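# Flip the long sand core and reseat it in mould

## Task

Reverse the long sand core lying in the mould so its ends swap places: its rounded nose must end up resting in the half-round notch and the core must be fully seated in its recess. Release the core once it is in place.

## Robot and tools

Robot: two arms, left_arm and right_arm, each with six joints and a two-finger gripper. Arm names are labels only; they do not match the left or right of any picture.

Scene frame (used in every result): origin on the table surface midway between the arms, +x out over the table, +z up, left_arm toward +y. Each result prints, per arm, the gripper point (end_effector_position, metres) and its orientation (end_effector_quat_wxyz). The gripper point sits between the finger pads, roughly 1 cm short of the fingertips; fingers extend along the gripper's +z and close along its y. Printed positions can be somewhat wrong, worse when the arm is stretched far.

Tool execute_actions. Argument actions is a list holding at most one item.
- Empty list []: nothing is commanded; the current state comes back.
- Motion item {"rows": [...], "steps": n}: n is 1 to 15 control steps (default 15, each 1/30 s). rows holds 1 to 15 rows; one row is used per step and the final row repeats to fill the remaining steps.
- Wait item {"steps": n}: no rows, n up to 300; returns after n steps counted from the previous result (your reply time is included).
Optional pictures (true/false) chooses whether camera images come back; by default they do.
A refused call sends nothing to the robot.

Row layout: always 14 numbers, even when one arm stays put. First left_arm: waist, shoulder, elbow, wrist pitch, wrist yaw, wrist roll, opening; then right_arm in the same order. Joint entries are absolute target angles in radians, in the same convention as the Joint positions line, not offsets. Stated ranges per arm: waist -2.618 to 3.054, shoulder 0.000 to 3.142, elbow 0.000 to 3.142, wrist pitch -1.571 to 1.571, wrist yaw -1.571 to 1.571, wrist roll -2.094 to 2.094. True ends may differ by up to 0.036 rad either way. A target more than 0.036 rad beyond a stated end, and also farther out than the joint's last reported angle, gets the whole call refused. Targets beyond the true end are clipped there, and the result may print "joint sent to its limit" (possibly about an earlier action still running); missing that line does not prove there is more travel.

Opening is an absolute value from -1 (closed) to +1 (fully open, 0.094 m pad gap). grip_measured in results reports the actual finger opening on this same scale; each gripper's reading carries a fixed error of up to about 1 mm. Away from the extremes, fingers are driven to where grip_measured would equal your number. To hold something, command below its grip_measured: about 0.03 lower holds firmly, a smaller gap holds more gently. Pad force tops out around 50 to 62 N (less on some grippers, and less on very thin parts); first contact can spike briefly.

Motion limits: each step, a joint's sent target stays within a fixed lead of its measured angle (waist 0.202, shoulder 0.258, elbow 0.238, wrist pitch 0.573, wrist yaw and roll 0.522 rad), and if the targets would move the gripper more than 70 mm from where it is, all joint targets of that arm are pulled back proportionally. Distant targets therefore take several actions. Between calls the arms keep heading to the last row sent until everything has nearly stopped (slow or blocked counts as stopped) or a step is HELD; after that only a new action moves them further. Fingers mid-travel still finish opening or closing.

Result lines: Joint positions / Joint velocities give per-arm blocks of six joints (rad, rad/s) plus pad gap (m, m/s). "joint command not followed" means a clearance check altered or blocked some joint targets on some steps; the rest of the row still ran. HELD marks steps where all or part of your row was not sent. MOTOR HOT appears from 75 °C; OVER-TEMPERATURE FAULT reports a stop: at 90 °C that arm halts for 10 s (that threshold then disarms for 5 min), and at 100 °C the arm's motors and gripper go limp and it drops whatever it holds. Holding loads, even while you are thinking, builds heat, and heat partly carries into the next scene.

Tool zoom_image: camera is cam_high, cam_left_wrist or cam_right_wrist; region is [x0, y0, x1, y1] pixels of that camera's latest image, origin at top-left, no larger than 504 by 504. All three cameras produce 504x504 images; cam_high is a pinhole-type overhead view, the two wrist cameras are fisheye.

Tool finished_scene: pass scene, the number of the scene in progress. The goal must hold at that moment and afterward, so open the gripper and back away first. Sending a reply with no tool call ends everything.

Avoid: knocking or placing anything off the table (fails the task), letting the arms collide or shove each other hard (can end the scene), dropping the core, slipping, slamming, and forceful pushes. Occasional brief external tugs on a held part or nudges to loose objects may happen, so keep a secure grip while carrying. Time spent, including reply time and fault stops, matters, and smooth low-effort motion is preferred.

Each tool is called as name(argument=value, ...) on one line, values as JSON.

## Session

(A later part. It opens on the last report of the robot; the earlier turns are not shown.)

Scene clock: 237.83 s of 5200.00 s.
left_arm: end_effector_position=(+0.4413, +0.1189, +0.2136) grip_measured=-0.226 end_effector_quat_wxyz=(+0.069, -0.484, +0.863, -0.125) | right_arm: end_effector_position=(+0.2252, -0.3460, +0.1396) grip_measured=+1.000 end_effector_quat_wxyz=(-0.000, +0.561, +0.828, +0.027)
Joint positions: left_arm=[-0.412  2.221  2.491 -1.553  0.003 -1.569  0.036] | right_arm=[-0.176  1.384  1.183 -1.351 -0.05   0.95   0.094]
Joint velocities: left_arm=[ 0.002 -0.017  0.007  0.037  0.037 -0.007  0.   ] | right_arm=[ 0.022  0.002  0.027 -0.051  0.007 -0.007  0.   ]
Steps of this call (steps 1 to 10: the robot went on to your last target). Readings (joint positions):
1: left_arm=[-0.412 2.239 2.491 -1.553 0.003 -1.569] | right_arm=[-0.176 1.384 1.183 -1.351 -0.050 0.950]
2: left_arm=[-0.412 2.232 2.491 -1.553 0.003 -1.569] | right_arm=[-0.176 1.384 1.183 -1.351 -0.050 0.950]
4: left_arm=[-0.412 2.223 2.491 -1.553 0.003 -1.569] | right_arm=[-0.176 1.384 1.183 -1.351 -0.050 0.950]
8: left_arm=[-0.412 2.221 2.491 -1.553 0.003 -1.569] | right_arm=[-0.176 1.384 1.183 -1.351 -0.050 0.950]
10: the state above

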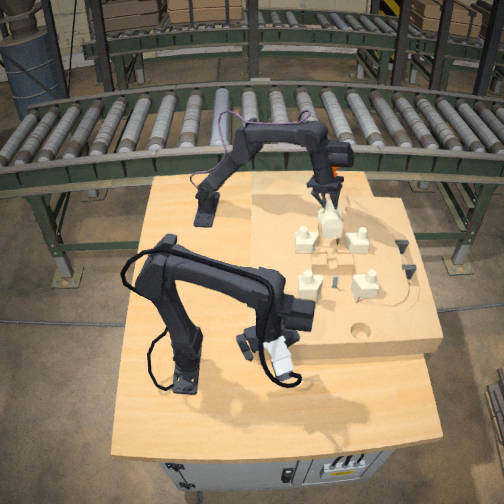

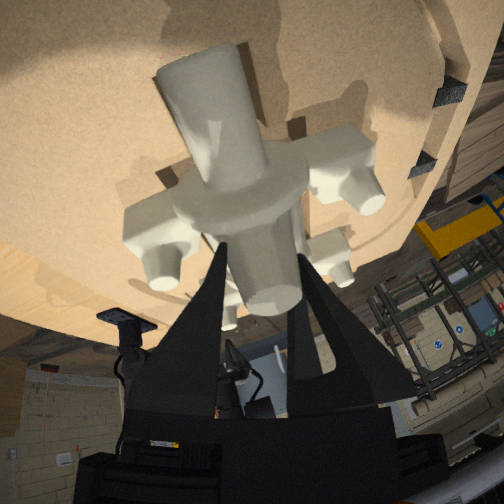

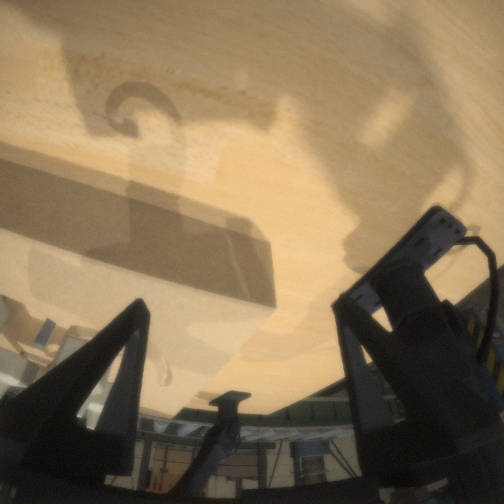

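execute_actions(actions=[{"rows": [[-0.415,2.165,2.535,-1.52,0,-1.575,-0.27,-0.176,1.384,1.183,-1.351,-0.048,0.95,1],[-0.412,2.157,2.522,-1.52,0,-1.575,-0.27,-0.176,1.384,1.183,-1.351,-0.048,0.95,1],[-0.408,2.146,2.51,-1.52,0,-1.575,-0.27,-0.176,1.384,1.183,-1.351,-0.048,0.95,1],[-0.403,2.133,2.497,-1.52,0,-1.575,-0.27,-0.176,1.384,1.183,-1.351,-0.048,0.95,1],[-0.397,2.118,2.482,-1.52,0,-1.575,-0.27,-0.176,1.384,1.183,-1.351,-0.048,0.95,1],[-0.391,2.101,2.465,-1.52,0,-1.575,-0.27,-0.176,1.384,1.183,-1.351,-0.048,0.95,1],[-0.385,2.083,2.446,-1.52,0,-1.575,-0.27,-0.176,1.384,1.183,-1.351,-0.048,0.95,1],[-0.38,2.064,2.425,-1.52,0,-1.575,-0.27,-0.176,1.384,1.183,-1.351,-0.048,0.95,1],[-0.375,2.044,2.402,-1.52,0,-1.575,-0.27,-0.176,1.384,1.183,-1.351,-0.048,0.95,1],[-0.37,2.023,2.378,-1.52,0,-1.575,-0.27,-0.176,1.384,1.183,-1.351,-0.048,0.95,1],[-0.367,2.001,2.353,-1.52,0,-1.575,-0.27,-0.176,1.384,1.183,-1.351,-0.048,0.95,1],[-0.365,1.978,2.327,-1.52,0,-1.575,-0.27,-0.176,1.384,1.183,-1.351,-0.048,0.95,1],[-0.365,1.955,2.30,-1.52,0,-1.575,-0.27,-0.176,1.384,1.183,-1.351,-0.048,0.95,1],[-0.365,1.932,2.273,-1.52,0,-1.575,-0.27,-0.176,1.384,1.183,-1.351,-0.048,0.95,1],[-0.365,1.909,2.246,-1.52,0,-1.575,-0.27,-0.176,1.384,1.183,-1.351,-0.048,0.95,1]], "steps": 15}], pictures=false)

execute_actions(actions=[{"rows": [[-0.368,1.886,2.219,-1.52,0,-1.575,-0.27,-0.176,1.384,1.183,-1.351,-0.048,0.95,1],[-0.374,1.863,2.192,-1.52,0,-1.575,-0.27,-0.176,1.384,1.183,-1.351,-0.048,0.95,1],[-0.383,1.84,2.165,-1.52,0,-1.575,-0.27,-0.176,1.384,1.183,-1.351,-0.048,0.95,1],[-0.395,1.817,2.138,-1.52,0,-1.575,-0.27,-0.176,1.384,1.183,-1.351,-0.048,0.95,1],[-0.41,1.794,2.111,-1.52,0,-1.575,-0.27,-0.176,1.384,1.183,-1.351,-0.048,0.95,1],[-0.428,1.771,2.084,-1.52,0,-1.575,-0.27,-0.176,1.384,1.183,-1.351,-0.048,0.95,1],[-0.449,1.748,2.057,-1.52,0,-1.575,-0.27,-0.176,1.384,1.183,-1.351,-0.048,0.95,1],[-0.473,1.725,2.03,-1.52,0,-1.575,-0.27,-0.176,1.384,1.183,-1.351,-0.048,0.95,1],[-0.50,1.703,2.004,-1.52,0,-1.575,-0.27,-0.176,1.384,1.183,-1.351,-0.048,0.95,1],[-0.53,1.682,1.979,-1.52,0,-1.575,-0.27,-0.176,1.384,1.183,-1.351,-0.048,0.95,1],[-0.56,1.662,1.955,-1.52,0,-1.575,-0.27,-0.176,1.384,1.183,-1.351,-0.048,0.95,1],[-0.59,1.644,1.933,-1.52,0,-1.575,-0.27,-0.176,1.384,1.183,-1.351,-0.048,0.95,1],[-0.62,1.628,1.913,-1.52,0,-1.575,-0.27,-0.176,1.384,1.183,-1.351,-0.048,0.95,1],[-0.65,1.614,1.895,-1.52,0,-1.575,-0.27,-0.176,1.384,1.183,-1.351,-0.048,0.95,1],[-0.68,1.602,1.879,-1.52,0,-1.575,-0.27,-0.176,1.384,1.183,-1.351,-0.048,0.95,1]], "steps": 15}], pictures=false)

execute_actions(actions=[{"rows": [[-0.71,1.592,1.865,-1.52,0,-1.575,-0.27,-0.176,1.384,1.183,-1.351,-0.048,0.95,1],[-0.742,1.584,1.853,-1.52,0,-1.575,-0.27,-0.176,1.384,1.183,-1.351,-0.048,0.95,1],[-0.774,1.578,1.843,-1.52,0,-1.575,-0.27,-0.176,1.384,1.183,-1.351,-0.048,0.95,1],[-0.806,1.574,1.835,-1.52,0,-1.575,-0.27,-0.176,1.384,1.183,-1.351,-0.048,0.95,1],[-0.838,1.57,1.83,-1.52,0,-1.575,-0.27,-0.176,1.384,1.183,-1.351,-0.048,0.95,1],[-0.87,1.57,1.83,-1.52,0,-1.575,-0.27,-0.176,1.384,1.183,-1.351,-0.048,0.95,1],[-0.902,1.57,1.83,-1.52,0,-1.575,-0.27,-0.176,1.384,1.183,-1.351,-0.048,0.95,1],[-0.934,1.57,1.83,-1.52,0,-1.575,-0.27,-0.176,1.384,1.183,-1.351,-0.048,0.95,1],[-0.966,1.57,1.83,-1.52,0,-1.575,-0.27,-0.176,1.384,1.183,-1.351,-0.048,0.95,1],[-0.998,1.57,1.83,-1.52,0,-1.575,-0.27,-0.176,1.384,1.183,-1.351,-0.048,0.95,1],[-1.03,1.57,1.83,-1.52,0,-1.575,-0.27,-0.176,1.384,1.183,-1.351,-0.048,0.95,1],[-1.062,1.57,1.83,-1.52,0,-1.575,-0.27,-0.176,1.384,1.183,-1.351,-0.048,0.95,1],[-1.094,1.57,1.83,-1.52,0,-1.575,-0.27,-0.176,1.384,1.183,-1.351,-0.048,0.95,1],[-1.126,1.57,1.83,-1.52,0,-1.575,-0.27,-0.176,1.384,1.183,-1.351,-0.048,0.95,1],[-1.158,1.57,1.83,-1.52,0,-1.575,-0.27,-0.176,1.384,1.183,-1.351,-0.048,0.95,1]], "steps": 15}], pictures=false)

execute_actions(actions=[{"rows": [[-1.19,1.57,1.83,-1.52,0,-1.575,-0.27,-0.176,1.384,1.183,-1.351,-0.048,0.95,1],[-1.22,1.57,1.83,-1.52,0,-1.575,-0.27,-0.176,1.384,1.183,-1.351,-0.048,0.95,1],[-1.25,1.57,1.83,-1.52,0,-1.575,-0.27,-0.176,1.384,1.183,-1.351,-0.048,0.95,1],[-1.278,1.57,1.83,-1.52,0,-1.575,-0.27,-0.176,1.384,1.183,-1.351,-0.048,0.95,1],[-1.304,1.57,1.83,-1.52,0,-1.575,-0.27,-0.176,1.384,1.183,-1.351,-0.048,0.95,1],[-1.328,1.57,1.83,-1.52,0,-1.575,-0.27,-0.176,1.384,1.183,-1.351,-0.048,0.95,1],[-1.35,1.57,1.83,-1.52,0,-1.575,-0.27,-0.176,1.384,1.183,-1.351,-0.048,0.95,1],[-1.37,1.57,1.83,-1.52,0,-1.575,-0.27,-0.176,1.384,1.183,-1.351,-0.048,0.95,1],[-1.387,1.57,1.83,-1.52,0,-1.575,-0.27,-0.176,1.384,1.183,-1.351,-0.048,0.95,1],[-1.401,1.57,1.83,-1.52,0,-1.575,-0.27,-0.176,1.384,1.183,-1.351,-0.048,0.95,1],[-1.412,1.57,1.83,-1.52,0,-1.575,-0.27,-0.176,1.384,1.183,-1.351,-0.048,0.95,1],[-1.42,1.57,1.83,-1.52,0,-1.575,-0.27,-0.176,1.384,1.183,-1.351,-0.048,0.95,1]], "steps": 15}])

Scene clock: 276.37 s of 5200.00 s.
left_arm: end_effector_position=(+0.4107, +0.1598, +0.2400) grip_measured=-0.226 end_effector_quat_wxyz=(+0.071, -0.504, +0.852, -0.121) | right_arm: end_effector_position=(+0.2252, -0.3460, +0.1396) grip_measured=+1.000 end_effector_quat_wxyz=(-0.000, +0.561, +0.828, +0.027)
Joint positions: left_arm=[-0.367  2.015  2.278 -1.552  0.002 -1.569  0.036] | right_arm=[-0.176  1.384  1.183 -1.351 -0.05   0.95   0.094]
Joint velocities: left_arm=[ 0.11  -0.774 -0.755  0.081 -0.022  0.066 -0.001] | right_arm=[-0.007 -0.007  0.002  0.051 -0.051  0.037  0.   ]
Steps of this call (steps 1 to 30: the robot went on to your last target; steps 31 to 90: nothing new was sent; then 35.03 s passed at rest; steps 91 to 105: all 15 steps of this action). Readings (joint positions):
91: left_arm=[-0.412 2.221 2.491 -1.553 0.003 -1.569] | right_arm=[-0.176 1.384 1.183 -1.351 -0.050 0.950]
92: left_arm=[-0.412 2.221 2.491 -1.553 0.003 -1.569] | right_arm=[-0.176 1.384 1.183 -1.351 -0.050 0.950]
94: left_arm=[-0.412 2.219 2.489 -1.553 0.003 -1.569] | right_arm=[-0.176 1.384 1.183 -1.351 -0.050 0.950]
98: left_arm=[-0.405 2.177 2.438 -1.552 0.005 -1.569] | right_arm=[-0.176 1.384 1.183 -1.351 -0.050 0.950]
105: the state above

Scene clock: 276.87 s of 5200.00 s.
left_arm: end_effector_position=(+0.2822, +0.1352, +0.2509) grip_measured=-0.227 end_effector_quat_wxyz=(+0.049, -0.392, +0.912, -0.107) | right_arm: end_effector_position=(+0.2252, -0.3460, +0.1396) grip_measured=+1.000 end_effector_quat_wxyz=(-0.000, +0.561, +0.828, +0.027)
Joint positions: left_arm=[-0.624  1.68   1.897 -1.553 -0.004 -1.57   0.036] | right_arm=[-0.176  1.384  1.183 -1.351 -0.05   0.95   0.094]
Joint velocities: left_arm=[-0.955 -0.447 -0.564 -0.022  0.066 -0.037 -0.001] | right_arm=[-0.002 -0.017 -0.002 -0.007 -0.022 -0.022  0.   ]
Steps of this call (steps 1 to 15: all 15 steps of this action). Readings (joint positions):
1: left_arm=[-0.365 1.988 2.253 -1.552 0.001 -1.569] | right_arm=[-0.176 1.384 1.183 -1.351 -0.050 0.950]
2: left_arm=[-0.365 1.962 2.227 -1.552 -0.001 -1.569] | right_arm=[-0.176 1.384 1.183 -1.351 -0.050 0.950]
4: left_arm=[-0.369 1.911 2.175 -1.552 -0.001 -1.569] | right_arm=[-0.176 1.384 1.183 -1.351 -0.050 0.950]
8: left_arm=[-0.413 1.816 2.067 -1.553 -0.010 -1.570] | right_arm=[-0.176 1.384 1.183 -1.351 -0.050 0.950]
15: the state above

Scene clock: 277.37 s of 5200.00 s.
left_arm: end_effector_position=(+0.1447, +0.0665, +0.2467) grip_measured=-0.227 end_effector_quat_wxyz=(+0.017, -0.168, +0.980, -0.107) | right_arm: end_effector_position=(+0.2252, -0.3460, +0.1396) grip_measured=+1.000 end_effector_quat_wxyz=(-0.000, +0.561, +0.828, +0.027)
Joint positions: left_arm=[-1.096  1.62   1.818 -1.553  0.003 -1.57   0.036] | right_arm=[-0.176  1.384  1.183 -1.351 -0.05   0.95   0.094]
Joint velocities: left_arm=[-0.896  0.007 -0.012 -0.066 -0.051  0.022  0.   ] | right_arm=[ 0.007  0.002  0.007 -0.007 -0.11  -0.066  0.   ]
Steps of this call (steps 1 to 15: all 15 steps of this action). Readings (joint positions):
1: left_arm=[-0.656 1.665 1.880 -1.553 -0.001 -1.570] | right_arm=[-0.176 1.384 1.183 -1.351 -0.050 0.950]
2: left_arm=[-0.688 1.653 1.865 -1.553 0.002 -1.570] | right_arm=[-0.176 1.384 1.183 -1.351 -0.050 0.950]
4: left_arm=[-0.750 1.634 1.841 -1.553 0.003 -1.570] | right_arm=[-0.176 1.384 1.183 -1.351 -0.050 0.950]
8: left_arm=[-0.872 1.620 1.820 -1.553 0.003 -1.570] | right_arm=[-0.176 1.384 1.183 -1.351 -0.050 0.950]
15: the state above

Scene clock: 277.87 s of 5200.00 s.
left_arm: end_effector_position=(+0.0430, +0.0483, +0.2467) grip_measured=-0.227 end_effector_quat_wxyz=(-0.006, -0.007, +0.994, -0.108) | right_arm: end_effector_position=(+0.2252, -0.3460, +0.1396) grip_measured=+1.000 end_effector_quat_wxyz=(-0.000, +0.561, +0.828, +0.027)
Joint positions: left_arm=[-1.42   1.62   1.818 -1.553  0.013 -1.57   0.036] | right_arm=[-0.176  1.384  1.183 -1.351 -0.05   0.95   0.094]
Joint velocities: left_arm=[-0.027 -0.007 -0.007  0.022  0.037 -0.051 -0.002] | right_arm=[ 0.007 -0.002  0.022  0.037 -0.007 -0.051  0.   ]
Steps of this call (steps 1 to 15: all 15 steps of this action). Readings (joint positions):
1: left_arm=[-1.128 1.620 1.818 -1.553 0.003 -1.570] | right_arm=[-0.176 1.384 1.183 -1.351 -0.050 0.950]
2: left_arm=[-1.160 1.620 1.818 -1.553 0.003 -1.570] | right_arm=[-0.176 1.384 1.183 -1.351 -0.050 0.950]
4: left_arm=[-1.222 1.620 1.818 -1.553 0.004 -1.570] | right_arm=[-0.176 1.384 1.183 -1.351 -0.050 0.950]
8: left_arm=[-1.330 1.620 1.818 -1.553 0.006 -1.570] | right_arm=[-0.176 1.384 1.183 -1.351 -0.050 0.950]
15: the state above

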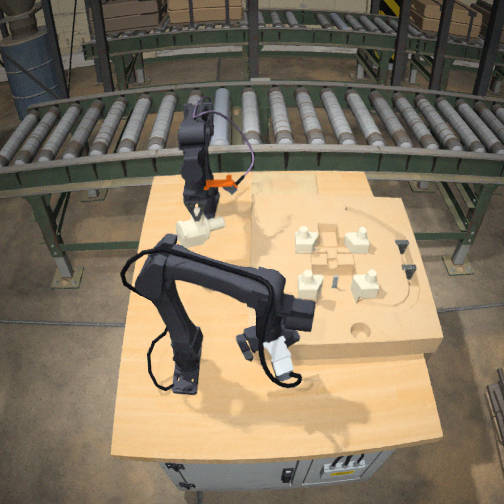

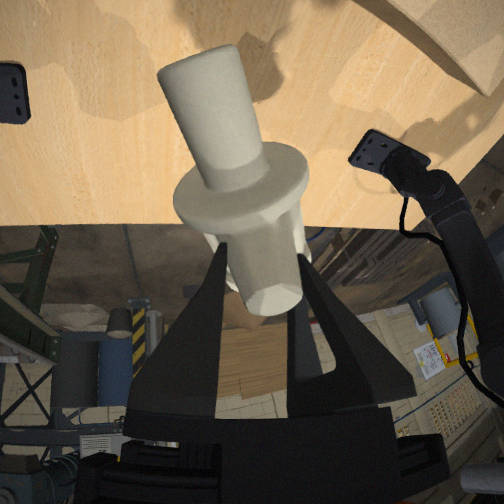

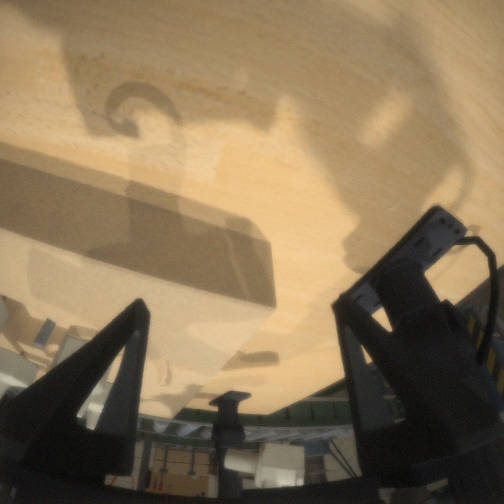

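zoom_image(camera="cam_high", region=[285, 205, 385, 305])

zoom_image(camera="cam_high", region=[150, 160, 260, 270])

Region (285, 205, 385, 305) of cam_high's 504x504 image, scaled by 5.040, with more detail than that image has.

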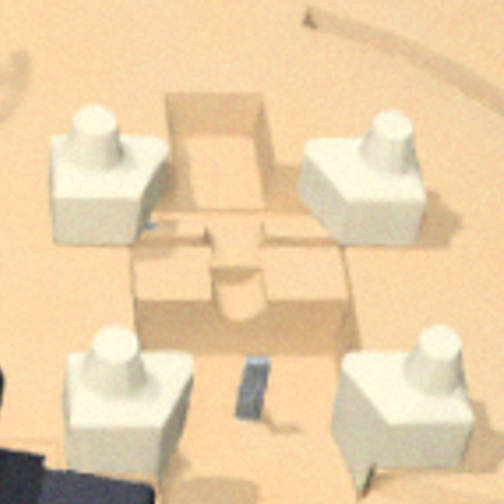

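Region (150, 160, 260, 270) of cam_high's 504x504 image, scaled by 4.582, with more detail than that image has.

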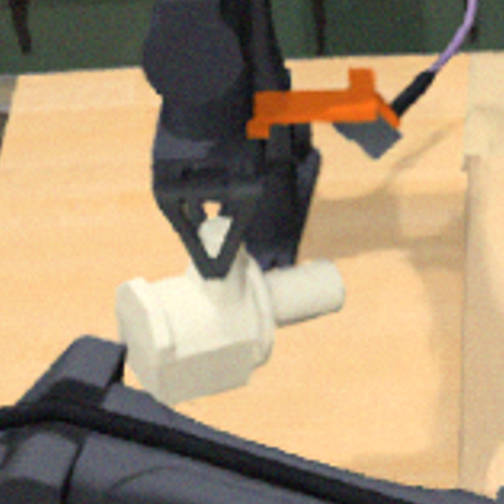

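execute_actions(actions=[{"rows": [[-1.42,1.58,1.83,-1.53,0.001,-1.572,-0.27,-0.176,1.383,1.182,-1.35,-0.048,0.949,1],[-1.42,1.585,1.83,-1.53,0.003,-1.562,-0.27,-0.177,1.378,1.178,-1.345,-0.048,0.946,1],[-1.42,1.59,1.83,-1.53,0.007,-1.547,-0.27,-0.178,1.372,1.173,-1.339,-0.048,0.941,1],[-1.42,1.595,1.83,-1.53,0.013,-1.525,-0.27,-0.179,1.363,1.165,-1.329,-0.047,0.935,1],[-1.42,1.595,1.829,-1.53,0.021,-1.496,-0.27,-0.18,1.351,1.155,-1.317,-0.047,0.926,1],[-1.42,1.596,1.829,-1.53,0.029,-1.462,-0.27,-0.182,1.336,1.142,-1.302,-0.046,0.916,1],[-1.42,1.596,1.828,-1.53,0.04,-1.421,-0.27,-0.185,1.319,1.127,-1.285,-0.046,0.903,1],[-1.42,1.597,1.827,-1.53,0.052,-1.374,-0.27,-0.187,1.299,1.11,-1.265,-0.045,0.889,1],[-1.42,1.598,1.825,-1.53,0.065,-1.321,-0.27,-0.19,1.276,1.091,-1.242,-0.044,0.873,1],[-1.42,1.6,1.822,-1.529,0.08,-1.261,-0.27,-0.193,1.251,1.07,-1.216,-0.043,0.855,1],[-1.42,1.602,1.819,-1.529,0.096,-1.198,-0.27,-0.197,1.224,1.047,-1.189,-0.042,0.836,1],[-1.42,1.604,1.815,-1.529,0.111,-1.135,-0.27,-0.2,1.197,1.024,-1.162,-0.041,0.817,1],[-1.42,1.607,1.81,-1.528,0.125,-1.073,-0.27,-0.204,1.171,1.002,-1.135,-0.04,0.798,1],[-1.42,1.61,1.805,-1.528,0.139,-1.01,-0.27,-0.207,1.144,0.979,-1.108,-0.039,0.779,1],[-1.42,1.614,1.8,-1.527,0.153,-0.947,-0.27,-0.211,1.117,0.956,-1.081,-0.038,0.76,1]], "steps": 15}], pictures=false)

execute_actions(actions=[{"rows": [[-1.42,1.617,1.794,-1.527,0.166,-0.884,-0.27,-0.214,1.091,0.934,-1.054,-0.037,0.741,1],[-1.42,1.622,1.787,-1.526,0.178,-0.821,-0.27,-0.218,1.064,0.911,-1.027,-0.036,0.722,1],[-1.42,1.626,1.781,-1.525,0.189,-0.759,-0.27,-0.221,1.037,0.888,-1.0,-0.036,0.703,1],[-1.42,1.63,1.773,-1.525,0.2,-0.696,-0.27,-0.225,1.01,0.866,-0.973,-0.035,0.684,1],[-1.42,1.635,1.765,-1.524,0.21,-0.633,-0.27,-0.228,0.984,0.843,-0.946,-0.034,0.665,1],[-1.42,1.64,1.757,-1.523,0.219,-0.57,-0.27,-0.232,0.957,0.82,-0.919,-0.033,0.646,1],[-1.42,1.646,1.748,-1.522,0.228,-0.507,-0.27,-0.235,0.93,0.798,-0.892,-0.032,0.627,1],[-1.42,1.651,1.74,-1.521,0.235,-0.445,-0.27,-0.239,0.904,0.775,-0.865,-0.031,0.608,1],[-1.42,1.657,1.73,-1.521,0.242,-0.382,-0.27,-0.242,0.877,0.752,-0.838,-0.03,0.589,1],[-1.42,1.662,1.721,-1.52,0.247,-0.319,-0.27,-0.246,0.85,0.73,-0.811,-0.029,0.57,1],[-1.42,1.668,1.712,-1.519,0.252,-0.256,-0.27,-0.249,0.824,0.707,-0.784,-0.028,0.551,1],[-1.42,1.674,1.702,-1.518,0.255,-0.193,-0.27,-0.253,0.797,0.684,-0.757,-0.027,0.532,1],[-1.42,1.68,1.692,-1.517,0.258,-0.13,-0.27,-0.256,0.77,0.662,-0.73,-0.026,0.513,1],[-1.42,1.686,1.683,-1.516,0.259,-0.066,-0.27,-0.26,0.744,0.639,-0.703,-0.025,0.494,1],[-1.42,1.693,1.673,-1.515,0.26,0.0,-0.27,-0.263,0.717,0.617,-0.676,-0.024,0.475,1]], "steps": 15}], pictures=false)

execute_actions(actions=[{"rows": [[-1.42,1.699,1.662,-1.514,0.259,0.068,-0.27,-0.266,0.69,0.594,-0.649,-0.023,0.456,1],[-1.42,1.705,1.653,-1.513,0.258,0.133,-0.27,-0.27,0.664,0.571,-0.622,-0.022,0.437,1],[-1.42,1.711,1.643,-1.512,0.255,0.196,-0.27,-0.273,0.637,0.549,-0.595,-0.021,0.418,1],[-1.42,1.717,1.633,-1.511,0.252,0.259,-0.27,-0.277,0.61,0.526,-0.568,-0.02,0.399,1],[-1.42,1.723,1.624,-1.51,0.247,0.322,-0.27,-0.28,0.584,0.503,-0.541,-0.019,0.38,1],[-1.42,1.728,1.615,-1.509,0.242,0.385,-0.27,-0.284,0.557,0.481,-0.514,-0.018,0.361,1],[-1.42,1.734,1.605,-1.509,0.235,0.448,-0.27,-0.287,0.53,0.458,-0.487,-0.017,0.342,1],[-1.42,1.739,1.597,-1.508,0.228,0.51,-0.27,-0.291,0.504,0.435,-0.46,-0.016,0.323,1],[-1.42,1.745,1.588,-1.507,0.219,0.573,-0.27,-0.294,0.477,0.413,-0.433,-0.015,0.304,1],[-1.42,1.75,1.58,-1.506,0.21,0.636,-0.27,-0.298,0.45,0.39,-0.406,-0.014,0.285,1],[-1.42,1.755,1.572,-1.505,0.2,0.699,-0.27,-0.301,0.424,0.367,-0.379,-0.013,0.266,1],[-1.42,1.759,1.564,-1.505,0.189,0.762,-0.27,-0.305,0.397,0.345,-0.352,-0.012,0.247,1],[-1.42,1.763,1.558,-1.504,0.178,0.824,-0.27,-0.308,0.37,0.322,-0.325,-0.012,0.228,1],[-1.42,1.768,1.551,-1.503,0.166,0.887,-0.27,-0.312,0.343,0.299,-0.298,-0.011,0.209,1],[-1.42,1.771,1.545,-1.503,0.153,0.95,-0.27,-0.315,0.317,0.277,-0.27,-0.01,0.19,1]], "steps": 15}], pictures=false)

execute_actions(actions=[{"rows": [[-1.42,1.775,1.54,-1.502,0.139,1.013,-0.27,-0.319,0.29,0.254,-0.243,-0.009,0.171,1],[-1.42,1.778,1.535,-1.502,0.125,1.076,-0.27,-0.322,0.263,0.231,-0.216,-0.008,0.152,1],[-1.42,1.781,1.53,-1.501,0.111,1.138,-0.27,-0.326,0.237,0.209,-0.189,-0.007,0.133,1],[-1.42,1.783,1.526,-1.501,0.096,1.201,-0.27,-0.329,0.21,0.186,-0.162,-0.006,0.114,1],[-1.42,1.785,1.523,-1.501,0.08,1.264,-0.27,-0.333,0.183,0.163,-0.135,-0.005,0.095,1],[-1.42,1.787,1.52,-1.5,0.065,1.324,-0.27,-0.336,0.158,0.142,-0.109,-0.004,0.077,1],[-1.42,1.788,1.518,-1.5,0.052,1.377,-0.27,-0.339,0.135,0.123,-0.086,-0.003,0.061,1],[-1.42,1.789,1.517,-1.5,0.04,1.424,-0.27,-0.341,0.115,0.106,-0.066,-0.002,0.047,1],[-1.42,1.789,1.516,-1.5,0.029,1.465,-0.27,-0.344,0.098,0.091,-0.049,-0.002,0.034,1],[-1.42,1.79,1.516,-1.5,0.02,1.499,-0.27,-0.346,0.083,0.078,-0.034,-0.001,0.024,1],[-1.42,1.79,1.515,-1.5,0.011,1.528,-0.27,-0.347,0.071,0.068,-0.022,0,0.015,1],[-1.42,1.79,1.515,-1.5,0.004,1.55,-0.27,-0.348,0.062,0.06,-0.012,0,0.009,1],[-1.42,1.79,1.515,-1.5,0.0,1.565,-0.27,-0.349,0.055,0.055,-0.005,0,0.004,1],[-1.42,1.79,1.515,-1.5,-0.003,1.575,-0.27,-0.35,0.051,0.051,-0.001,0,0.001,1],[-1.42,1.79,1.515,-1.5,-0.004,1.578,-0.27,-0.35,0.05,0.05,0,0,0,1]], "steps": 15}], pictures=false)

execute_actions(actions=[{"steps": 15}])

Scene clock: 322.07 s of 5200.00 s.
left_arm: end_effector_position=(+0.0298, +0.0506, +0.2421) grip_measured=-0.227 end_effector_quat_wxyz=(-0.023, +0.184, +0.977, -0.105) | right_arm: end_effector_position=(+0.2194, -0.3483, +0.1355) grip_measured=+1.000 end_effector_quat_wxyz=(+0.089, +0.518, +0.849, +0.053)
Joint positions: left_arm=[-1.42   1.621  1.8   -1.553  0.087 -1.191  0.036] | right_arm=[-0.193  1.187  1.008 -1.192 -0.05   0.842  0.094]
Joint velocities: left_arm=[-0.002  0.042 -0.168  0.066  0.359  1.575 -0.   ] | right_arm=[-0.105 -0.823 -0.647  0.623  0.022 -0.447  0.   ]
Steps of this call (steps 1 to 15: the robot went on to your last target; steps 16 to 90: nothing new was sent; then 40.70 s passed at rest; steps 91 to 105: all 15 steps of this action). Readings (joint positions):
91: left_arm=[-1.420 1.620 1.818 -1.553 0.008 -1.570] | right_arm=[-0.176 1.384 1.183 -1.351 -0.050 0.950]
92: left_arm=[-1.420 1.620 1.818 -1.553 0.008 -1.570] | right_arm=[-0.176 1.384 1.183 -1.351 -0.050 0.950]
94: left_arm=[-1.420 1.620 1.818 -1.553 0.008 -1.563] | right_arm=[-0.176 1.384 1.183 -1.351 -0.050 0.950]
98: left_arm=[-1.420 1.620 1.818 -1.553 0.018 -1.496] | right_arm=[-0.176 1.358 1.150 -1.315 -0.050 0.932]
105: the state above

Scene clock: 322.57 s of 5200.00 s.
left_arm: end_effector_position=(+0.0074, +0.0610, +0.1910) grip_measured=-0.228 end_effector_quat_wxyz=(-0.083, +0.591, +0.799, -0.067) | right_arm: end_effector_position=(+0.2266, -0.3646, +0.1374) grip_measured=+1.000 end_effector_quat_wxyz=(+0.312, +0.398, +0.861, +0.060)
Joint positions: left_arm=[-1.42   1.7    1.68  -1.545  0.213 -0.282  0.036] | right_arm=[-0.245  0.786  0.667 -0.807 -0.041  0.57   0.094]
Joint velocities: left_arm=[-0.002  0.164 -0.281 -0.007  0.066  1.985 -0.001] | right_arm=[-0.085 -0.764 -0.662  0.769 -0.022 -0.608  0.   ]
Steps of this call (steps 1 to 15: all 15 steps of this action). Readings (joint positions):
1: left_arm=[-1.420 1.623 1.795 -1.553 0.099 -1.135] | right_arm=[-0.197 1.159 0.986 -1.169 -0.050 0.826]
2: left_arm=[-1.420 1.626 1.789 -1.553 0.111 -1.078] | right_arm=[-0.200 1.131 0.963 -1.145 -0.050 0.809]
4: left_arm=[-1.420 1.634 1.777 -1.553 0.133 -0.961] | right_arm=[-0.207 1.078 0.918 -1.095 -0.050 0.774]
8: left_arm=[-1.420 1.657 1.745 -1.553 0.172 -0.718] | right_arm=[-0.221 0.973 0.826 -0.992 -0.048 0.701]
15: the state above

Scene clock: 323.07 s of 5200.00 s.
left_arm: end_effector_position=(+0.0143, +0.0756, +0.1358) grip_measured=-0.228 end_effector_quat_wxyz=(-0.112, +0.887, +0.446, -0.042) | right_arm: end_effector_position=(+0.2340, -0.3837, +0.1525) grip_measured=+1.000 end_effector_quat_wxyz=(+0.526, +0.265, +0.808, -0.010)
Joint positions: left_arm=[-1.42   1.783  1.549 -1.503  0.172  0.67   0.036] | right_arm=[-0.297  0.386  0.327 -0.403 -0.023  0.286  0.094]
Joint velocities: left_arm=[-0.012  0.115 -0.193  0.125 -0.3    1.868  0.   ] | right_arm=[-0.115 -0.784 -0.676  0.842  0.066 -0.623  0.   ]
Steps of this call (steps 1 to 15: all 15 steps of this action). Readings (joint positions):
1: left_arm=[-1.420 1.706 1.670 -1.543 0.216 -0.218] | right_arm=[-0.249 0.759 0.645 -0.780 -0.040 0.552]
2: left_arm=[-1.420 1.712 1.661 -1.540 0.217 -0.153] | right_arm=[-0.252 0.733 0.622 -0.753 -0.039 0.533]
4: left_arm=[-1.420 1.724 1.641 -1.534 0.218 -0.025] | right_arm=[-0.259 0.680 0.577 -0.699 -0.036 0.495]
8: left_arm=[-1.420 1.748 1.604 -1.522 0.216 0.229] | right_arm=[-0.273 0.573 0.486 -0.591 -0.031 0.420]
15: the state above

Scene clock: 323.57 s of 5200.00 s.
left_arm: end_effector_position=(+0.0422, +0.0807, +0.1176) grip_measured=-0.229 end_effector_quat_wxyz=(-0.104, +0.993, +0.063, -0.002) | right_arm: end_effector_position=(+0.2337, -0.3970, +0.1754) grip_measured=+1.000 end_effector_quat_wxyz=(+0.667, +0.160, +0.718, -0.117)
Joint positions: left_arm=[-1.42   1.808  1.51  -1.482  0.014  1.461  0.036] | right_arm=[-0.337  0.081  0.064 -0.066 -0.009  0.045  0.094]
Joint velocities: left_arm=[-0.007 -0.022 -0.002 -0.022 -0.183  0.74  -0.   ] | right_arm=[-0.022 -0.125 -0.125  0.3    0.051 -0.256  0.   ]
Steps of this call (steps 1 to 15: all 15 steps of this action). Readings (joint positions):
1: left_arm=[-1.420 1.787 1.543 -1.501 0.163 0.733] | right_arm=[-0.301 0.360 0.304 -0.376 -0.022 0.267]
2: left_arm=[-1.420 1.791 1.537 -1.499 0.153 0.796] | right_arm=[-0.304 0.333 0.281 -0.348 -0.021 0.248]
4: left_arm=[-1.420 1.797 1.527 -1.495 0.130 0.922] | right_arm=[-0.311 0.280 0.236 -0.294 -0.019 0.210]
8: left_arm=[-1.420 1.806 1.514 -1.488 0.081 1.167] | right_arm=[-0.325 0.177 0.148 -0.189 -0.014 0.135]
15: the state above

Scene clock: 324.07 s of 5200.00 s.
left_arm: end_effector_position=(+0.0454, +0.0802, +0.1175) grip_measured=-0.229 end_effector_quat_wxyz=(-0.103, +0.995, +0.011, +0.001) | right_arm: end_effector_position=(+0.2340, -0.3977, +0.1872) grip_measured=+1.000 end_effector_quat_wxyz=(+0.683, +0.146, +0.703, -0.132)
Joint positions: left_arm=[-1.42   1.808  1.51  -1.479 -0.003  1.564  0.036] | right_arm=[-0.338  0.075  0.06  -0.016 -0.007  0.013  0.094]
Joint velocities: left_arm=[-0.007 -0.017  0.012 -0.007 -0.007 -0.051 -0.001] | right_arm=[0.022 0.002 0.002 0.037 0.022 0.007 0.   ]
Steps of this call (steps 1 to 15: the robot went on to your last target). Readings (joint positions):
1: left_arm=[-1.420 1.808 1.510 -1.481 0.010 1.483] | right_arm=[-0.338 0.078 0.062 -0.057 -0.008 0.038]
2: left_arm=[-1.420 1.808 1.510 -1.480 0.006 1.500] | right_arm=[-0.338 0.076 0.061 -0.049 -0.008 0.033]
4: left_arm=[-1.420 1.808 1.510 -1.480 0.001 1.525] | right_arm=[-0.338 0.075 0.060 -0.036 -0.008 0.025]
8: left_arm=[-1.420 1.808 1.510 -1.479 -0.002 1.550] | right_arm=[-0.338 0.075 0.060 -0.022 -0.007 0.017]
15: the state above

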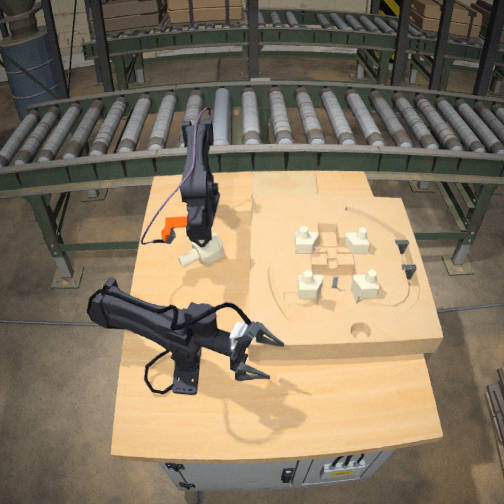

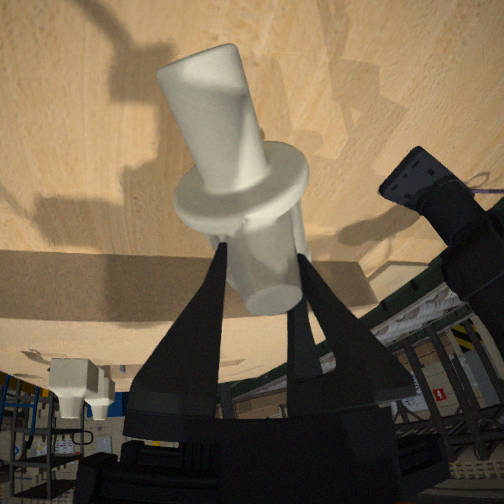

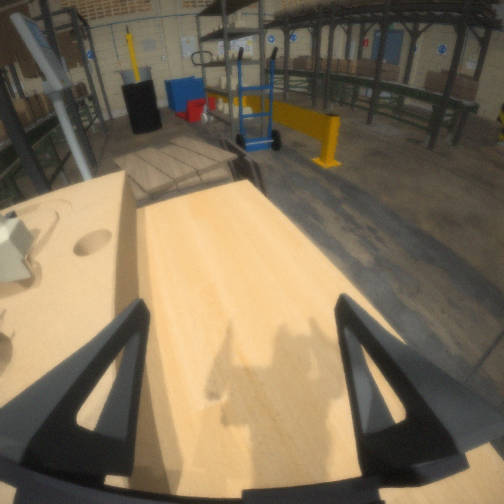

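execute_actions(actions=[{"rows": [[-1.42,1.791,1.512,-1.498,0,1.578,-0.27,-0.35,0.05,0.05,0,0,0,1],[-1.42,1.792,1.507,-1.494,0,1.578,-0.27,-0.35,0.05,0.05,0,0,0,1],[-1.42,1.794,1.501,-1.488,0,1.578,-0.27,-0.35,0.05,0.05,0,0,0,1],[-1.42,1.796,1.494,-1.48,0,1.578,-0.27,-0.35,0.05,0.05,0,0,0,1],[-1.42,1.798,1.486,-1.471,0,1.578,-0.27,-0.35,0.05,0.05,0,0,0,1],[-1.42,1.8,1.478,-1.462,0,1.578,-0.27,-0.35,0.05,0.05,0,0,0,1],[-1.42,1.802,1.47,-1.453,0,1.578,-0.27,-0.35,0.05,0.05,0,0,0,1],[-1.42,1.804,1.462,-1.444,0,1.578,-0.27,-0.35,0.05,0.05,0,0,0,1],[-1.42,1.806,1.455,-1.436,0,1.578,-0.27,-0.35,0.05,0.05,0,0,0,1],[-1.42,1.807,1.449,-1.429,0,1.578,-0.27,-0.35,0.05,0.05,0,0,0,1],[-1.42,1.808,1.444,-1.423,0,1.578,-0.27,-0.35,0.05,0.05,0,0,0,1],[-1.42,1.809,1.44,-1.419,0,1.578,-0.27,-0.35,0.05,0.05,0,0,0,1],[-1.42,1.81,1.437,-1.415,0,1.578,-0.27,-0.35,0.05,0.05,0,0,0,1]], "steps": 15}], pictures=false)

execute_actions(actions=[{"steps": 8}])

zoom_image(camera="cam_high", region=[150, 200, 250, 300])

Scene clock: 333.47 s of 5200.00 s.
left_arm: end_effector_position=(+0.0453, +0.0846, +0.0928) grip_measured=-0.229 end_effector_quat_wxyz=(-0.118, +0.993, +0.009, +0.001) | right_arm: end_effector_position=(+0.2340, -0.3978, +0.1875) grip_measured=+1.000 end_effector_quat_wxyz=(+0.684, +0.145, +0.703, -0.133)
Joint positions: left_arm=[-1.42   1.829  1.432 -1.409 -0.003  1.568  0.036] | right_arm=[-0.338  0.075  0.06  -0.014 -0.007  0.011  0.094]
Joint velocities: left_arm=[-0.002  0.071 -0.09   0.081 -0.007 -0.037  0.   ] | right_arm=[-0.007 -0.002  0.012  0.022 -0.007 -0.022  0.   ]
Steps of this call (steps 1 to 15: the robot went on to your last target; steps 16 to 90: nothing new was sent; then 5.90 s passed at rest; steps 91 to 105: all 15 steps of this action). Readings (joint positions):
91: left_arm=[-1.420 1.808 1.510 -1.479 -0.003 1.568] | right_arm=[-0.338 0.075 0.060 -0.015 -0.007 0.012]
92: left_arm=[-1.420 1.808 1.510 -1.479 -0.003 1.568] | right_arm=[-0.338 0.075 0.060 -0.015 -0.007 0.012]
94: left_arm=[-1.420 1.808 1.505 -1.474 -0.003 1.568] | right_arm=[-0.338 0.075 0.060 -0.014 -0.007 0.011]
98: left_arm=[-1.420 1.809 1.475 -1.450 -0.003 1.568] | right_arm=[-0.338 0.075 0.060 -0.014 -0.007 0.011]
105: the state above

Scene clock: 333.73 s of 5200.00 s.
left_arm: end_effector_position=(+0.0457, +0.0843, +0.0925) grip_measured=-0.229 end_effector_quat_wxyz=(-0.118, +0.993, +0.009, +0.002) | right_arm: end_effector_position=(+0.2340, -0.3978, +0.1875) grip_measured=+1.000 end_effector_quat_wxyz=(+0.684, +0.145, +0.703, -0.133)
Joint positions: left_arm=[-1.42   1.83   1.432 -1.408 -0.005  1.568  0.036] | right_arm=[-0.338  0.075  0.06  -0.014 -0.007  0.011  0.094]
Joint velocities: left_arm=[-0.007  0.002 -0.002 -0.037 -0.037 -0.022 -0.   ] | right_arm=[-0.007 -0.007  0.022 -0.007  0.022 -0.037  0.   ]
Steps of this call (steps 1 to 8: the robot went on to your last target). Readings (joint positions):
1: left_arm=[-1.420 1.830 1.432 -1.409 -0.005 1.568] | right_arm=[-0.338 0.075 0.060 -0.014 -0.007 0.011]
2: left_arm=[-1.420 1.830 1.432 -1.408 -0.005 1.568] | right_arm=[-0.338 0.075 0.060 -0.014 -0.007 0.011]
4: left_arm=[-1.420 1.830 1.432 -1.408 -0.005 1.568] | right_arm=[-0.338 0.075 0.060 -0.014 -0.007 0.011]
8: the state above

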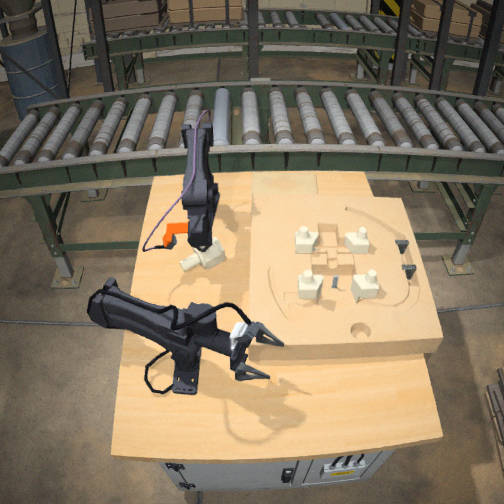

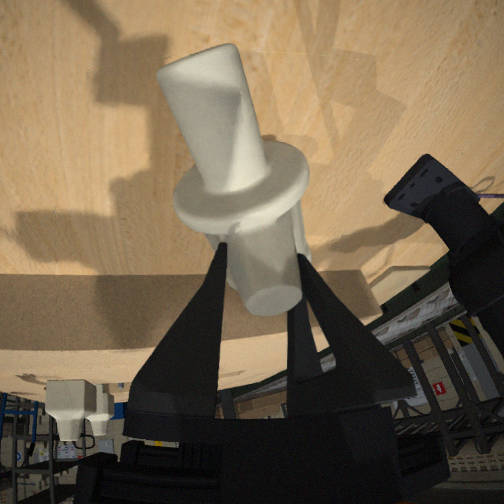

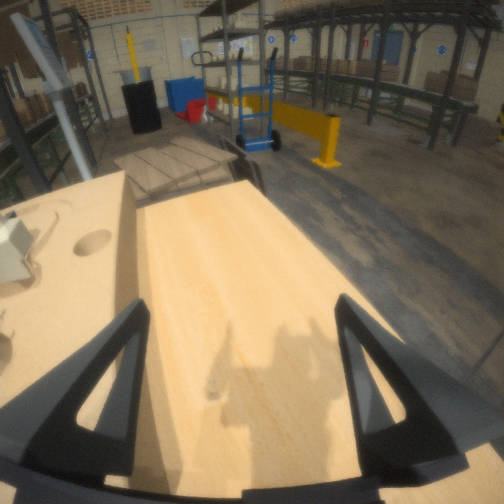

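Region (150, 200, 250, 300) of cam_high's 504x504 image, scaled by 5.040, with more detail than that image has.

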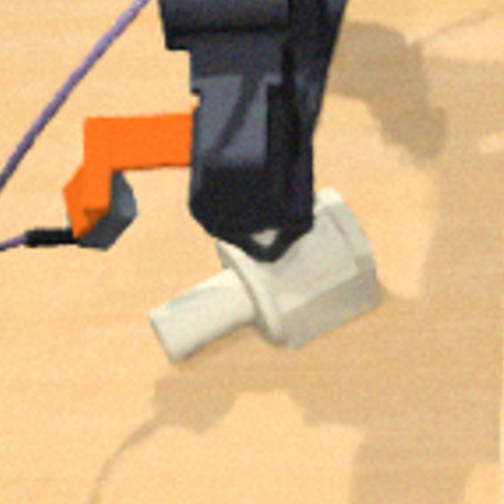

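execute_actions(actions=[{"rows": [[-1.42,1.813,1.435,-1.413,0,1.578,-0.27,-0.35,0.05,0.05,0,0,0,1],[-1.42,1.816,1.432,-1.411,0,1.578,-0.27,-0.35,0.05,0.05,0,0,0,1],[-1.42,1.819,1.429,-1.409,0,1.578,-0.27,-0.35,0.05,0.05,0,0,0,1],[-1.42,1.822,1.426,-1.407,0,1.578,-0.27,-0.35,0.05,0.05,0,0,0,1],[-1.42,1.825,1.423,-1.405,0,1.578,-0.27,-0.35,0.05,0.05,0,0,0,1],[-1.42,1.828,1.42,-1.403,0,1.578,-0.27,-0.35,0.05,0.05,0,0,0,1]], "steps": 12}], pictures=false)

Scene clock: 339.73 s of 5200.00 s.
left_arm: end_effector_position=(+0.0457, +0.0842, +0.0925) grip_measured=-0.229 end_effector_quat_wxyz=(-0.117, +0.993, +0.009, +0.002) | right_arm: end_effector_position=(+0.2340, -0.3978, +0.1875) grip_measured=+1.000 end_effector_quat_wxyz=(+0.684, +0.145, +0.703, -0.133)
Joint positions: left_arm=[-1.42   1.83   1.432 -1.408 -0.005  1.568  0.036] | right_arm=[-0.338  0.075  0.06  -0.014 -0.007  0.011  0.094]
Joint velocities: left_arm=[-0.012  0.002 -0.022  0.051 -0.051  0.007 -0.001] | right_arm=[ 0.002 -0.007 -0.017 -0.066  0.022  0.022  0.   ]
Steps of this call (steps 1 to 15: the robot went on to your last target; steps 16 to 90: nothing new was sent; then 2.60 s passed at rest; steps 91 to 102: all 12 steps of this action). Readings (joint positions):
91: left_arm=[-1.420 1.830 1.432 -1.408 -0.005 1.568] | right_arm=[-0.338 0.075 0.060 -0.014 -0.007 0.011]
92: left_arm=[-1.420 1.830 1.432 -1.408 -0.005 1.568] | right_arm=[-0.338 0.075 0.060 -0.014 -0.007 0.011]
94: left_arm=[-1.420 1.830 1.432 -1.408 -0.005 1.568] | right_arm=[-0.338 0.075 0.060 -0.014 -0.007 0.011]
98: left_arm=[-1.420 1.830 1.432 -1.408 -0.005 1.568] | right_arm=[-0.338 0.075 0.060 -0.014 -0.007 0.011]
102: the state above

execute_actions(actions=[{"rows": [[-1.42,1.825,1.43,-1.408,0,1.578,-0.255,-0.35,0.05,0.05,0,0,0,1],[-1.42,1.825,1.43,-1.408,0,1.578,-0.245,-0.35,0.05,0.05,0,0,0,1],[-1.42,1.825,1.43,-1.408,0,1.578,-0.238,-0.35,0.05,0.05,0,0,0,1],[-1.42,1.825,1.43,-1.408,0,1.578,-0.232,-0.35,0.05,0.05,0,0,0,1],[-1.42,1.825,1.43,-1.408,0,1.578,-0.226,-0.35,0.05,0.05,0,0,0,1],[-1.42,1.825,1.43,-1.408,0,1.578,-0.22,-0.35,0.05,0.05,0,0,0,1],[-1.42,1.825,1.43,-1.408,0,1.578,-0.21,-0.35,0.05,0.05,0,0,0,1],[-1.42,1.825,1.43,-1.408,0,1.578,-0.19,-0.35,0.05,0.05,0,0,0,1],[-1.42,1.825,1.43,-1.408,0,1.578,-0.15,-0.35,0.05,0.05,0,0,0,1],[-1.42,1.825,1.43,-1.408,0,1.578,-0.08,-0.35,0.05,0.05,0,0,0,1],[-1.42,1.825,1.43,-1.408,0,1.578,0.0,-0.35,0.05,0.05,0,0,0,1],[-1.42,1.825,1.43,-1.408,0,1.578,0.1,-0.35,0.05,0.05,0,0,0,1],[-1.42,1.825,1.43,-1.408,0,1.578,0.2,-0.35,0.05,0.05,0,0,0,1],[-1.42,1.825,1.43,-1.408,0,1.578,0.3,-0.35,0.05,0.05,0,0,0,1]], "steps": 15}])

Scene clock: 348.57 s of 5200.00 s.
left_arm: end_effector_position=(+0.0467, +0.0853, +0.0927) grip_measured=+0.286 end_effector_quat_wxyz=(-0.119, +0.993, +0.008, +0.005) | right_arm: end_effector_position=(+0.2340, -0.3978, +0.1875) grip_measured=+1.000 end_effector_quat_wxyz=(+0.684, +0.145, +0.703, -0.133)
Joint positions: left_arm=[-1.42   1.83   1.432 -1.412 -0.011  1.569  0.06 ] | right_arm=[-0.338  0.075  0.06  -0.014 -0.007  0.011  0.094]
Joint velocities: left_arm=[ 0.002 -0.002 -0.002 -0.051  0.007 -0.007  0.026] | right_arm=[-0.017  0.007  0.012  0.022  0.066 -0.066  0.   ]
Steps of this call (steps 1 to 15: the robot went on to your last target; steps 16 to 90: nothing new was sent; then 5.33 s passed at rest; steps 91 to 105: all 15 steps of this action). Readings (joint positions):
91: left_arm=[-1.420 1.830 1.432 -1.408 -0.005 1.568] | right_arm=[-0.338 0.075 0.060 -0.014 -0.007 0.011]
92: left_arm=[-1.420 1.830 1.432 -1.408 -0.005 1.568] | right_arm=[-0.338 0.075 0.060 -0.014 -0.007 0.011]
94: left_arm=[-1.420 1.830 1.432 -1.408 -0.005 1.568] | right_arm=[-0.338 0.075 0.060 -0.014 -0.007 0.011]
98: left_arm=[-1.420 1.830 1.432 -1.408 -0.007 1.568] | right_arm=[-0.338 0.075 0.060 -0.014 -0.007 0.011]
105: the state above

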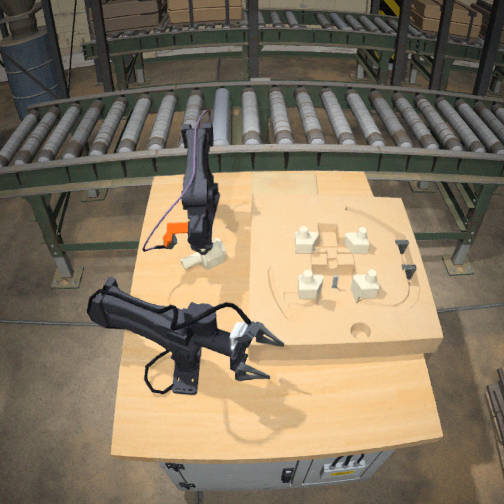

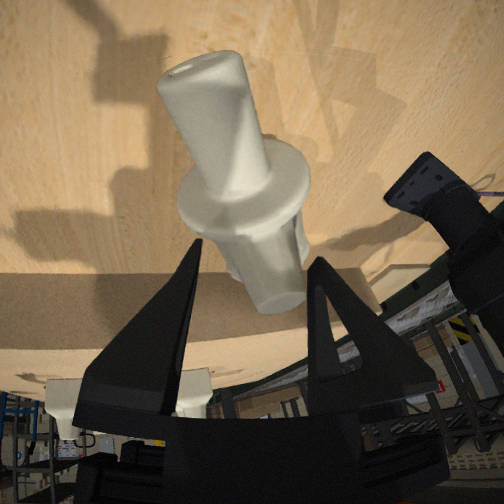

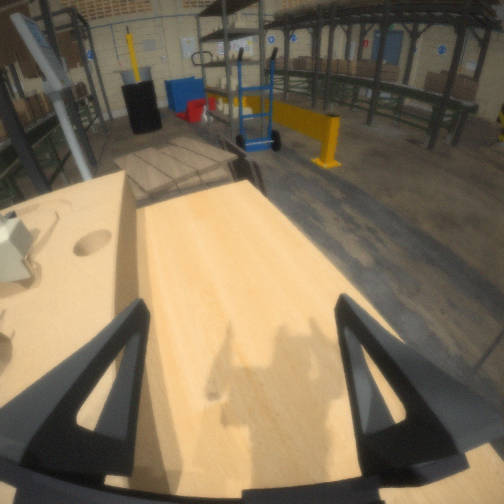

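execute_actions(actions=[{"rows": [[-1.419,1.801,1.421,-1.396,0.003,1.566,0.4,-0.35,0.05,0.05,0,0,0,1],[-1.418,1.795,1.417,-1.39,0.003,1.546,0.5,-0.35,0.05,0.05,0,0,0,1],[-1.416,1.786,1.41,-1.383,0.003,1.519,0.5,-0.35,0.05,0.05,0,0,0,1],[-1.413,1.775,1.4,-1.373,0.003,1.483,0.5,-0.35,0.05,0.05,0,0,0,1],[-1.409,1.762,1.388,-1.361,0.003,1.44,0.5,-0.35,0.05,0.05,0,0,0,1],[-1.404,1.746,1.376,-1.347,0.003,1.388,0.5,-0.35,0.05,0.05,0,0,0,1],[-1.399,1.728,1.362,-1.332,0.003,1.333,0.5,-0.35,0.05,0.05,0,0,0,1],[-1.394,1.71,1.348,-1.316,0.003,1.274,0.5,-0.35,0.05,0.05,0,0,0,1],[-1.389,1.69,1.332,-1.299,0.003,1.211,0.5,-0.35,0.05,0.05,0,0,0,1],[-1.384,1.669,1.316,-1.281,0.003,1.144,0.5,-0.35,0.05,0.05,0,0,0,1],[-1.38,1.648,1.299,-1.262,0.003,1.076,0.5,-0.35,0.05,0.05,0,0,0,1],[-1.376,1.626,1.282,-1.243,0.003,1.005,0.5,-0.35,0.05,0.05,0,0,0,1],[-1.373,1.604,1.265,-1.224,0.003,0.934,0.5,-0.35,0.05,0.05,0,0,0,1],[-1.371,1.581,1.247,-1.204,0.003,0.861,0.5,-0.35,0.05,0.05,0,0,0,1],[-1.37,1.558,1.229,-1.184,0.003,0.788,0.5,-0.35,0.05,0.05,0,0,0,1]], "steps": 15}], pictures=false)

execute_actions(actions=[{"rows": [[-1.37,1.534,1.202,-1.158,0.003,0.714,0.5,-0.35,0.05,0.05,0,0,0,1],[-1.37,1.51,1.175,-1.133,0.003,0.641,0.5,-0.35,0.05,0.05,0,0,0,1],[-1.37,1.487,1.148,-1.108,0.003,0.57,0.5,-0.35,0.05,0.05,0,0,0,1],[-1.37,1.464,1.122,-1.083,0.003,0.498,0.5,-0.35,0.05,0.05,0,0,0,1],[-1.37,1.442,1.097,-1.06,0.003,0.431,0.5,-0.35,0.05,0.05,0,0,0,1],[-1.37,1.42,1.072,-1.036,0.003,0.363,0.5,-0.35,0.05,0.05,0,0,0,1],[-1.37,1.399,1.048,-1.014,0.003,0.3,0.5,-0.35,0.05,0.05,0,0,0,1],[-1.37,1.38,1.026,-0.994,0.003,0.24,0.5,-0.35,0.05,0.05,0,0,0,1],[-1.37,1.362,1.006,-0.974,0.003,0.185,0.5,-0.35,0.05,0.05,0,0,0,1],[-1.37,1.345,0.986,-0.956,0.003,0.133,0.5,-0.35,0.05,0.05,0,0,0,1],[-1.37,1.331,0.97,-0.941,0.003,0.089,0.5,-0.35,0.05,0.05,0,0,0,1],[-1.37,1.319,0.957,-0.929,0.003,0.054,0.5,-0.35,0.05,0.05,0,0,0,1],[-1.37,1.31,0.947,-0.919,0.003,0.026,0.5,-0.35,0.05,0.05,0,0,0,1],[-1.37,1.304,0.939,-0.912,0.003,0.006,0.5,-0.35,0.05,0.05,0,0,0,1],[-1.37,1.3,0.935,-0.908,0.003,-0.006,0.5,-0.35,0.05,0.05,0,0,0,1]], "steps": 15}], pictures=false)

execute_actions(actions=[{"steps": 18}])

zoom_image(camera="cam_high", region=[150, 200, 250, 300])

Scene clock: 396.17 s of 5200.00 s.
left_arm: end_effector_position=(+0.0575, +0.0927, +0.1064) grip_measured=+0.498 end_effector_quat_wxyz=(-0.025, +0.961, +0.276, +0.011) | right_arm: end_effector_position=(+0.2340, -0.3978, +0.1875) grip_measured=+1.000 end_effector_quat_wxyz=(+0.684, +0.145, +0.703, -0.133)
Joint positions: left_arm=[-1.38   1.623  1.272 -1.274 -0.01   1.069  0.07 ] | right_arm=[-0.338  0.075  0.06  -0.014 -0.007  0.011  0.094]
Joint velocities: left_arm=[ 0.081 -0.662 -0.51   0.549  0.007 -1.839 -0.001] | right_arm=[-0.017  0.017  0.002  0.022 -0.022 -0.022  0.   ]
Steps of this call (steps 1 to 15: the robot went on to your last target; steps 16 to 90: nothing new was sent; then 44.10 s passed at rest; steps 91 to 105: all 15 steps of this action). Readings (joint positions):
91: left_arm=[-1.420 1.830 1.432 -1.412 -0.011 1.569] | right_arm=[-0.338 0.075 0.060 -0.014 -0.007 0.011]
92: left_arm=[-1.420 1.830 1.432 -1.411 -0.011 1.567] | right_arm=[-0.338 0.075 0.060 -0.014 -0.007 0.011]
94: left_arm=[-1.420 1.824 1.425 -1.402 -0.011 1.548] | right_arm=[-0.338 0.075 0.060 -0.014 -0.007 0.011]
98: left_arm=[-1.414 1.773 1.381 -1.370 -0.011 1.441] | right_arm=[-0.338 0.075 0.060 -0.014 -0.007 0.011]
105: the state above

Scene clock: 396.67 s of 5200.00 s.
left_arm: end_effector_position=(+0.0566, +0.1056, +0.0972) grip_measured=+0.498 end_effector_quat_wxyz=(+0.081, +0.737, +0.668, -0.061) | right_arm: end_effector_position=(+0.2340, -0.3978, +0.1875) grip_measured=+1.000 end_effector_quat_wxyz=(+0.684, +0.145, +0.703, -0.133)
Joint positions: left_arm=[-1.377  1.334  0.956 -0.991 -0.006  0.158  0.07 ] | right_arm=[-0.338  0.075  0.06  -0.014 -0.007  0.011  0.094]
Joint velocities: left_arm=[ 0.007 -0.208 -0.237  0.388 -0.051 -0.989 -0.001] | right_arm=[-0.012 -0.022 -0.002 -0.007  0.007  0.081  0.   ]
Steps of this call (steps 1 to 15: all 15 steps of this action). Readings (joint positions):
1: left_arm=[-1.378 1.599 1.253 -1.256 -0.010 1.004] | right_arm=[-0.338 0.075 0.060 -0.014 -0.007 0.011]
2: left_arm=[-1.377 1.574 1.232 -1.235 -0.010 0.937] | right_arm=[-0.338 0.075 0.060 -0.014 -0.007 0.011]
4: left_arm=[-1.377 1.525 1.183 -1.192 -0.010 0.801] | right_arm=[-0.338 0.075 0.060 -0.014 -0.007 0.011]
8: left_arm=[-1.377 1.437 1.078 -1.108 -0.009 0.530] | right_arm=[-0.338 0.075 0.060 -0.014 -0.007 0.011]
15: the state above

Scene clock: 397.27 s of 5200.00 s.
left_arm: end_effector_position=(+0.0567, +0.0943, +0.0997) grip_measured=+0.498 end_effector_quat_wxyz=(+0.095, +0.682, +0.720, -0.088) | right_arm: end_effector_position=(+0.2340, -0.3978, +0.1875) grip_measured=+1.000 end_effector_quat_wxyz=(+0.684, +0.145, +0.703, -0.133)
Joint positions: left_arm=[-1.377  1.325  0.946 -0.933 -0.003  0.005  0.07 ] | right_arm=[-0.338  0.075  0.06  -0.014 -0.007  0.011  0.094]
Joint velocities: left_arm=[-0.007  0.012 -0.007  0.051 -0.022  0.007  0.   ] | right_arm=[ 0.012  0.002 -0.002  0.066 -0.007  0.007  0.   ]
Steps of this call (steps 1 to 18: the robot went on to your last target). Readings (joint positions):
1: left_arm=[-1.377 1.328 0.950 -0.981 -0.005 0.127] | right_arm=[-0.338 0.075 0.060 -0.014 -0.007 0.011]
2: left_arm=[-1.377 1.326 0.947 -0.973 -0.005 0.102] | right_arm=[-0.338 0.075 0.060 -0.014 -0.007 0.011]
4: left_arm=[-1.377 1.325 0.946 -0.959 -0.005 0.065] | right_arm=[-0.338 0.075 0.060 -0.014 -0.007 0.011]
8: left_arm=[-1.377 1.325 0.946 -0.941 -0.003 0.028] | right_arm=[-0.338 0.075 0.060 -0.014 -0.007 0.011]
18: the state above

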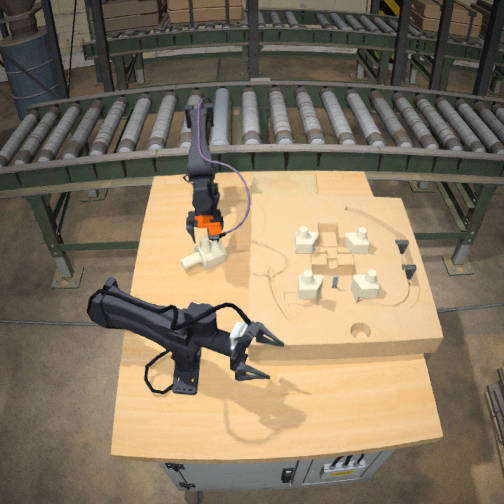

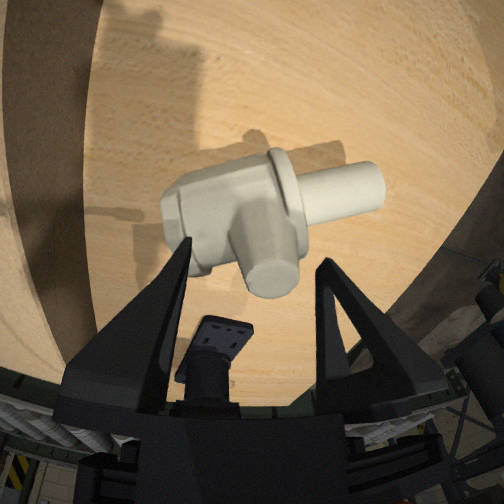

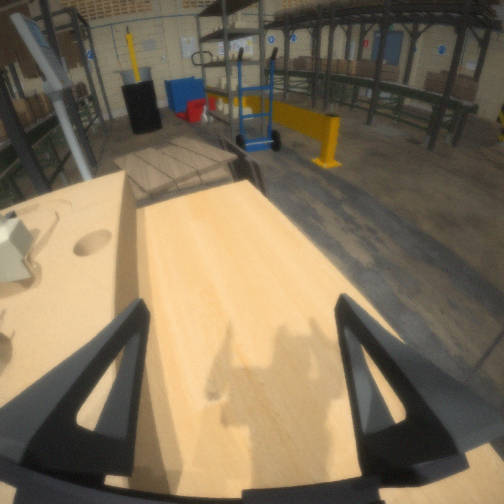

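Region (150, 200, 250, 300) of cam_high's 504x504 image, scaled by 5.040, with more detail than that image has.

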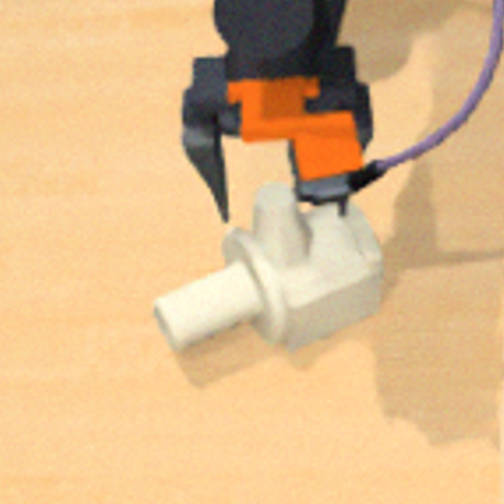

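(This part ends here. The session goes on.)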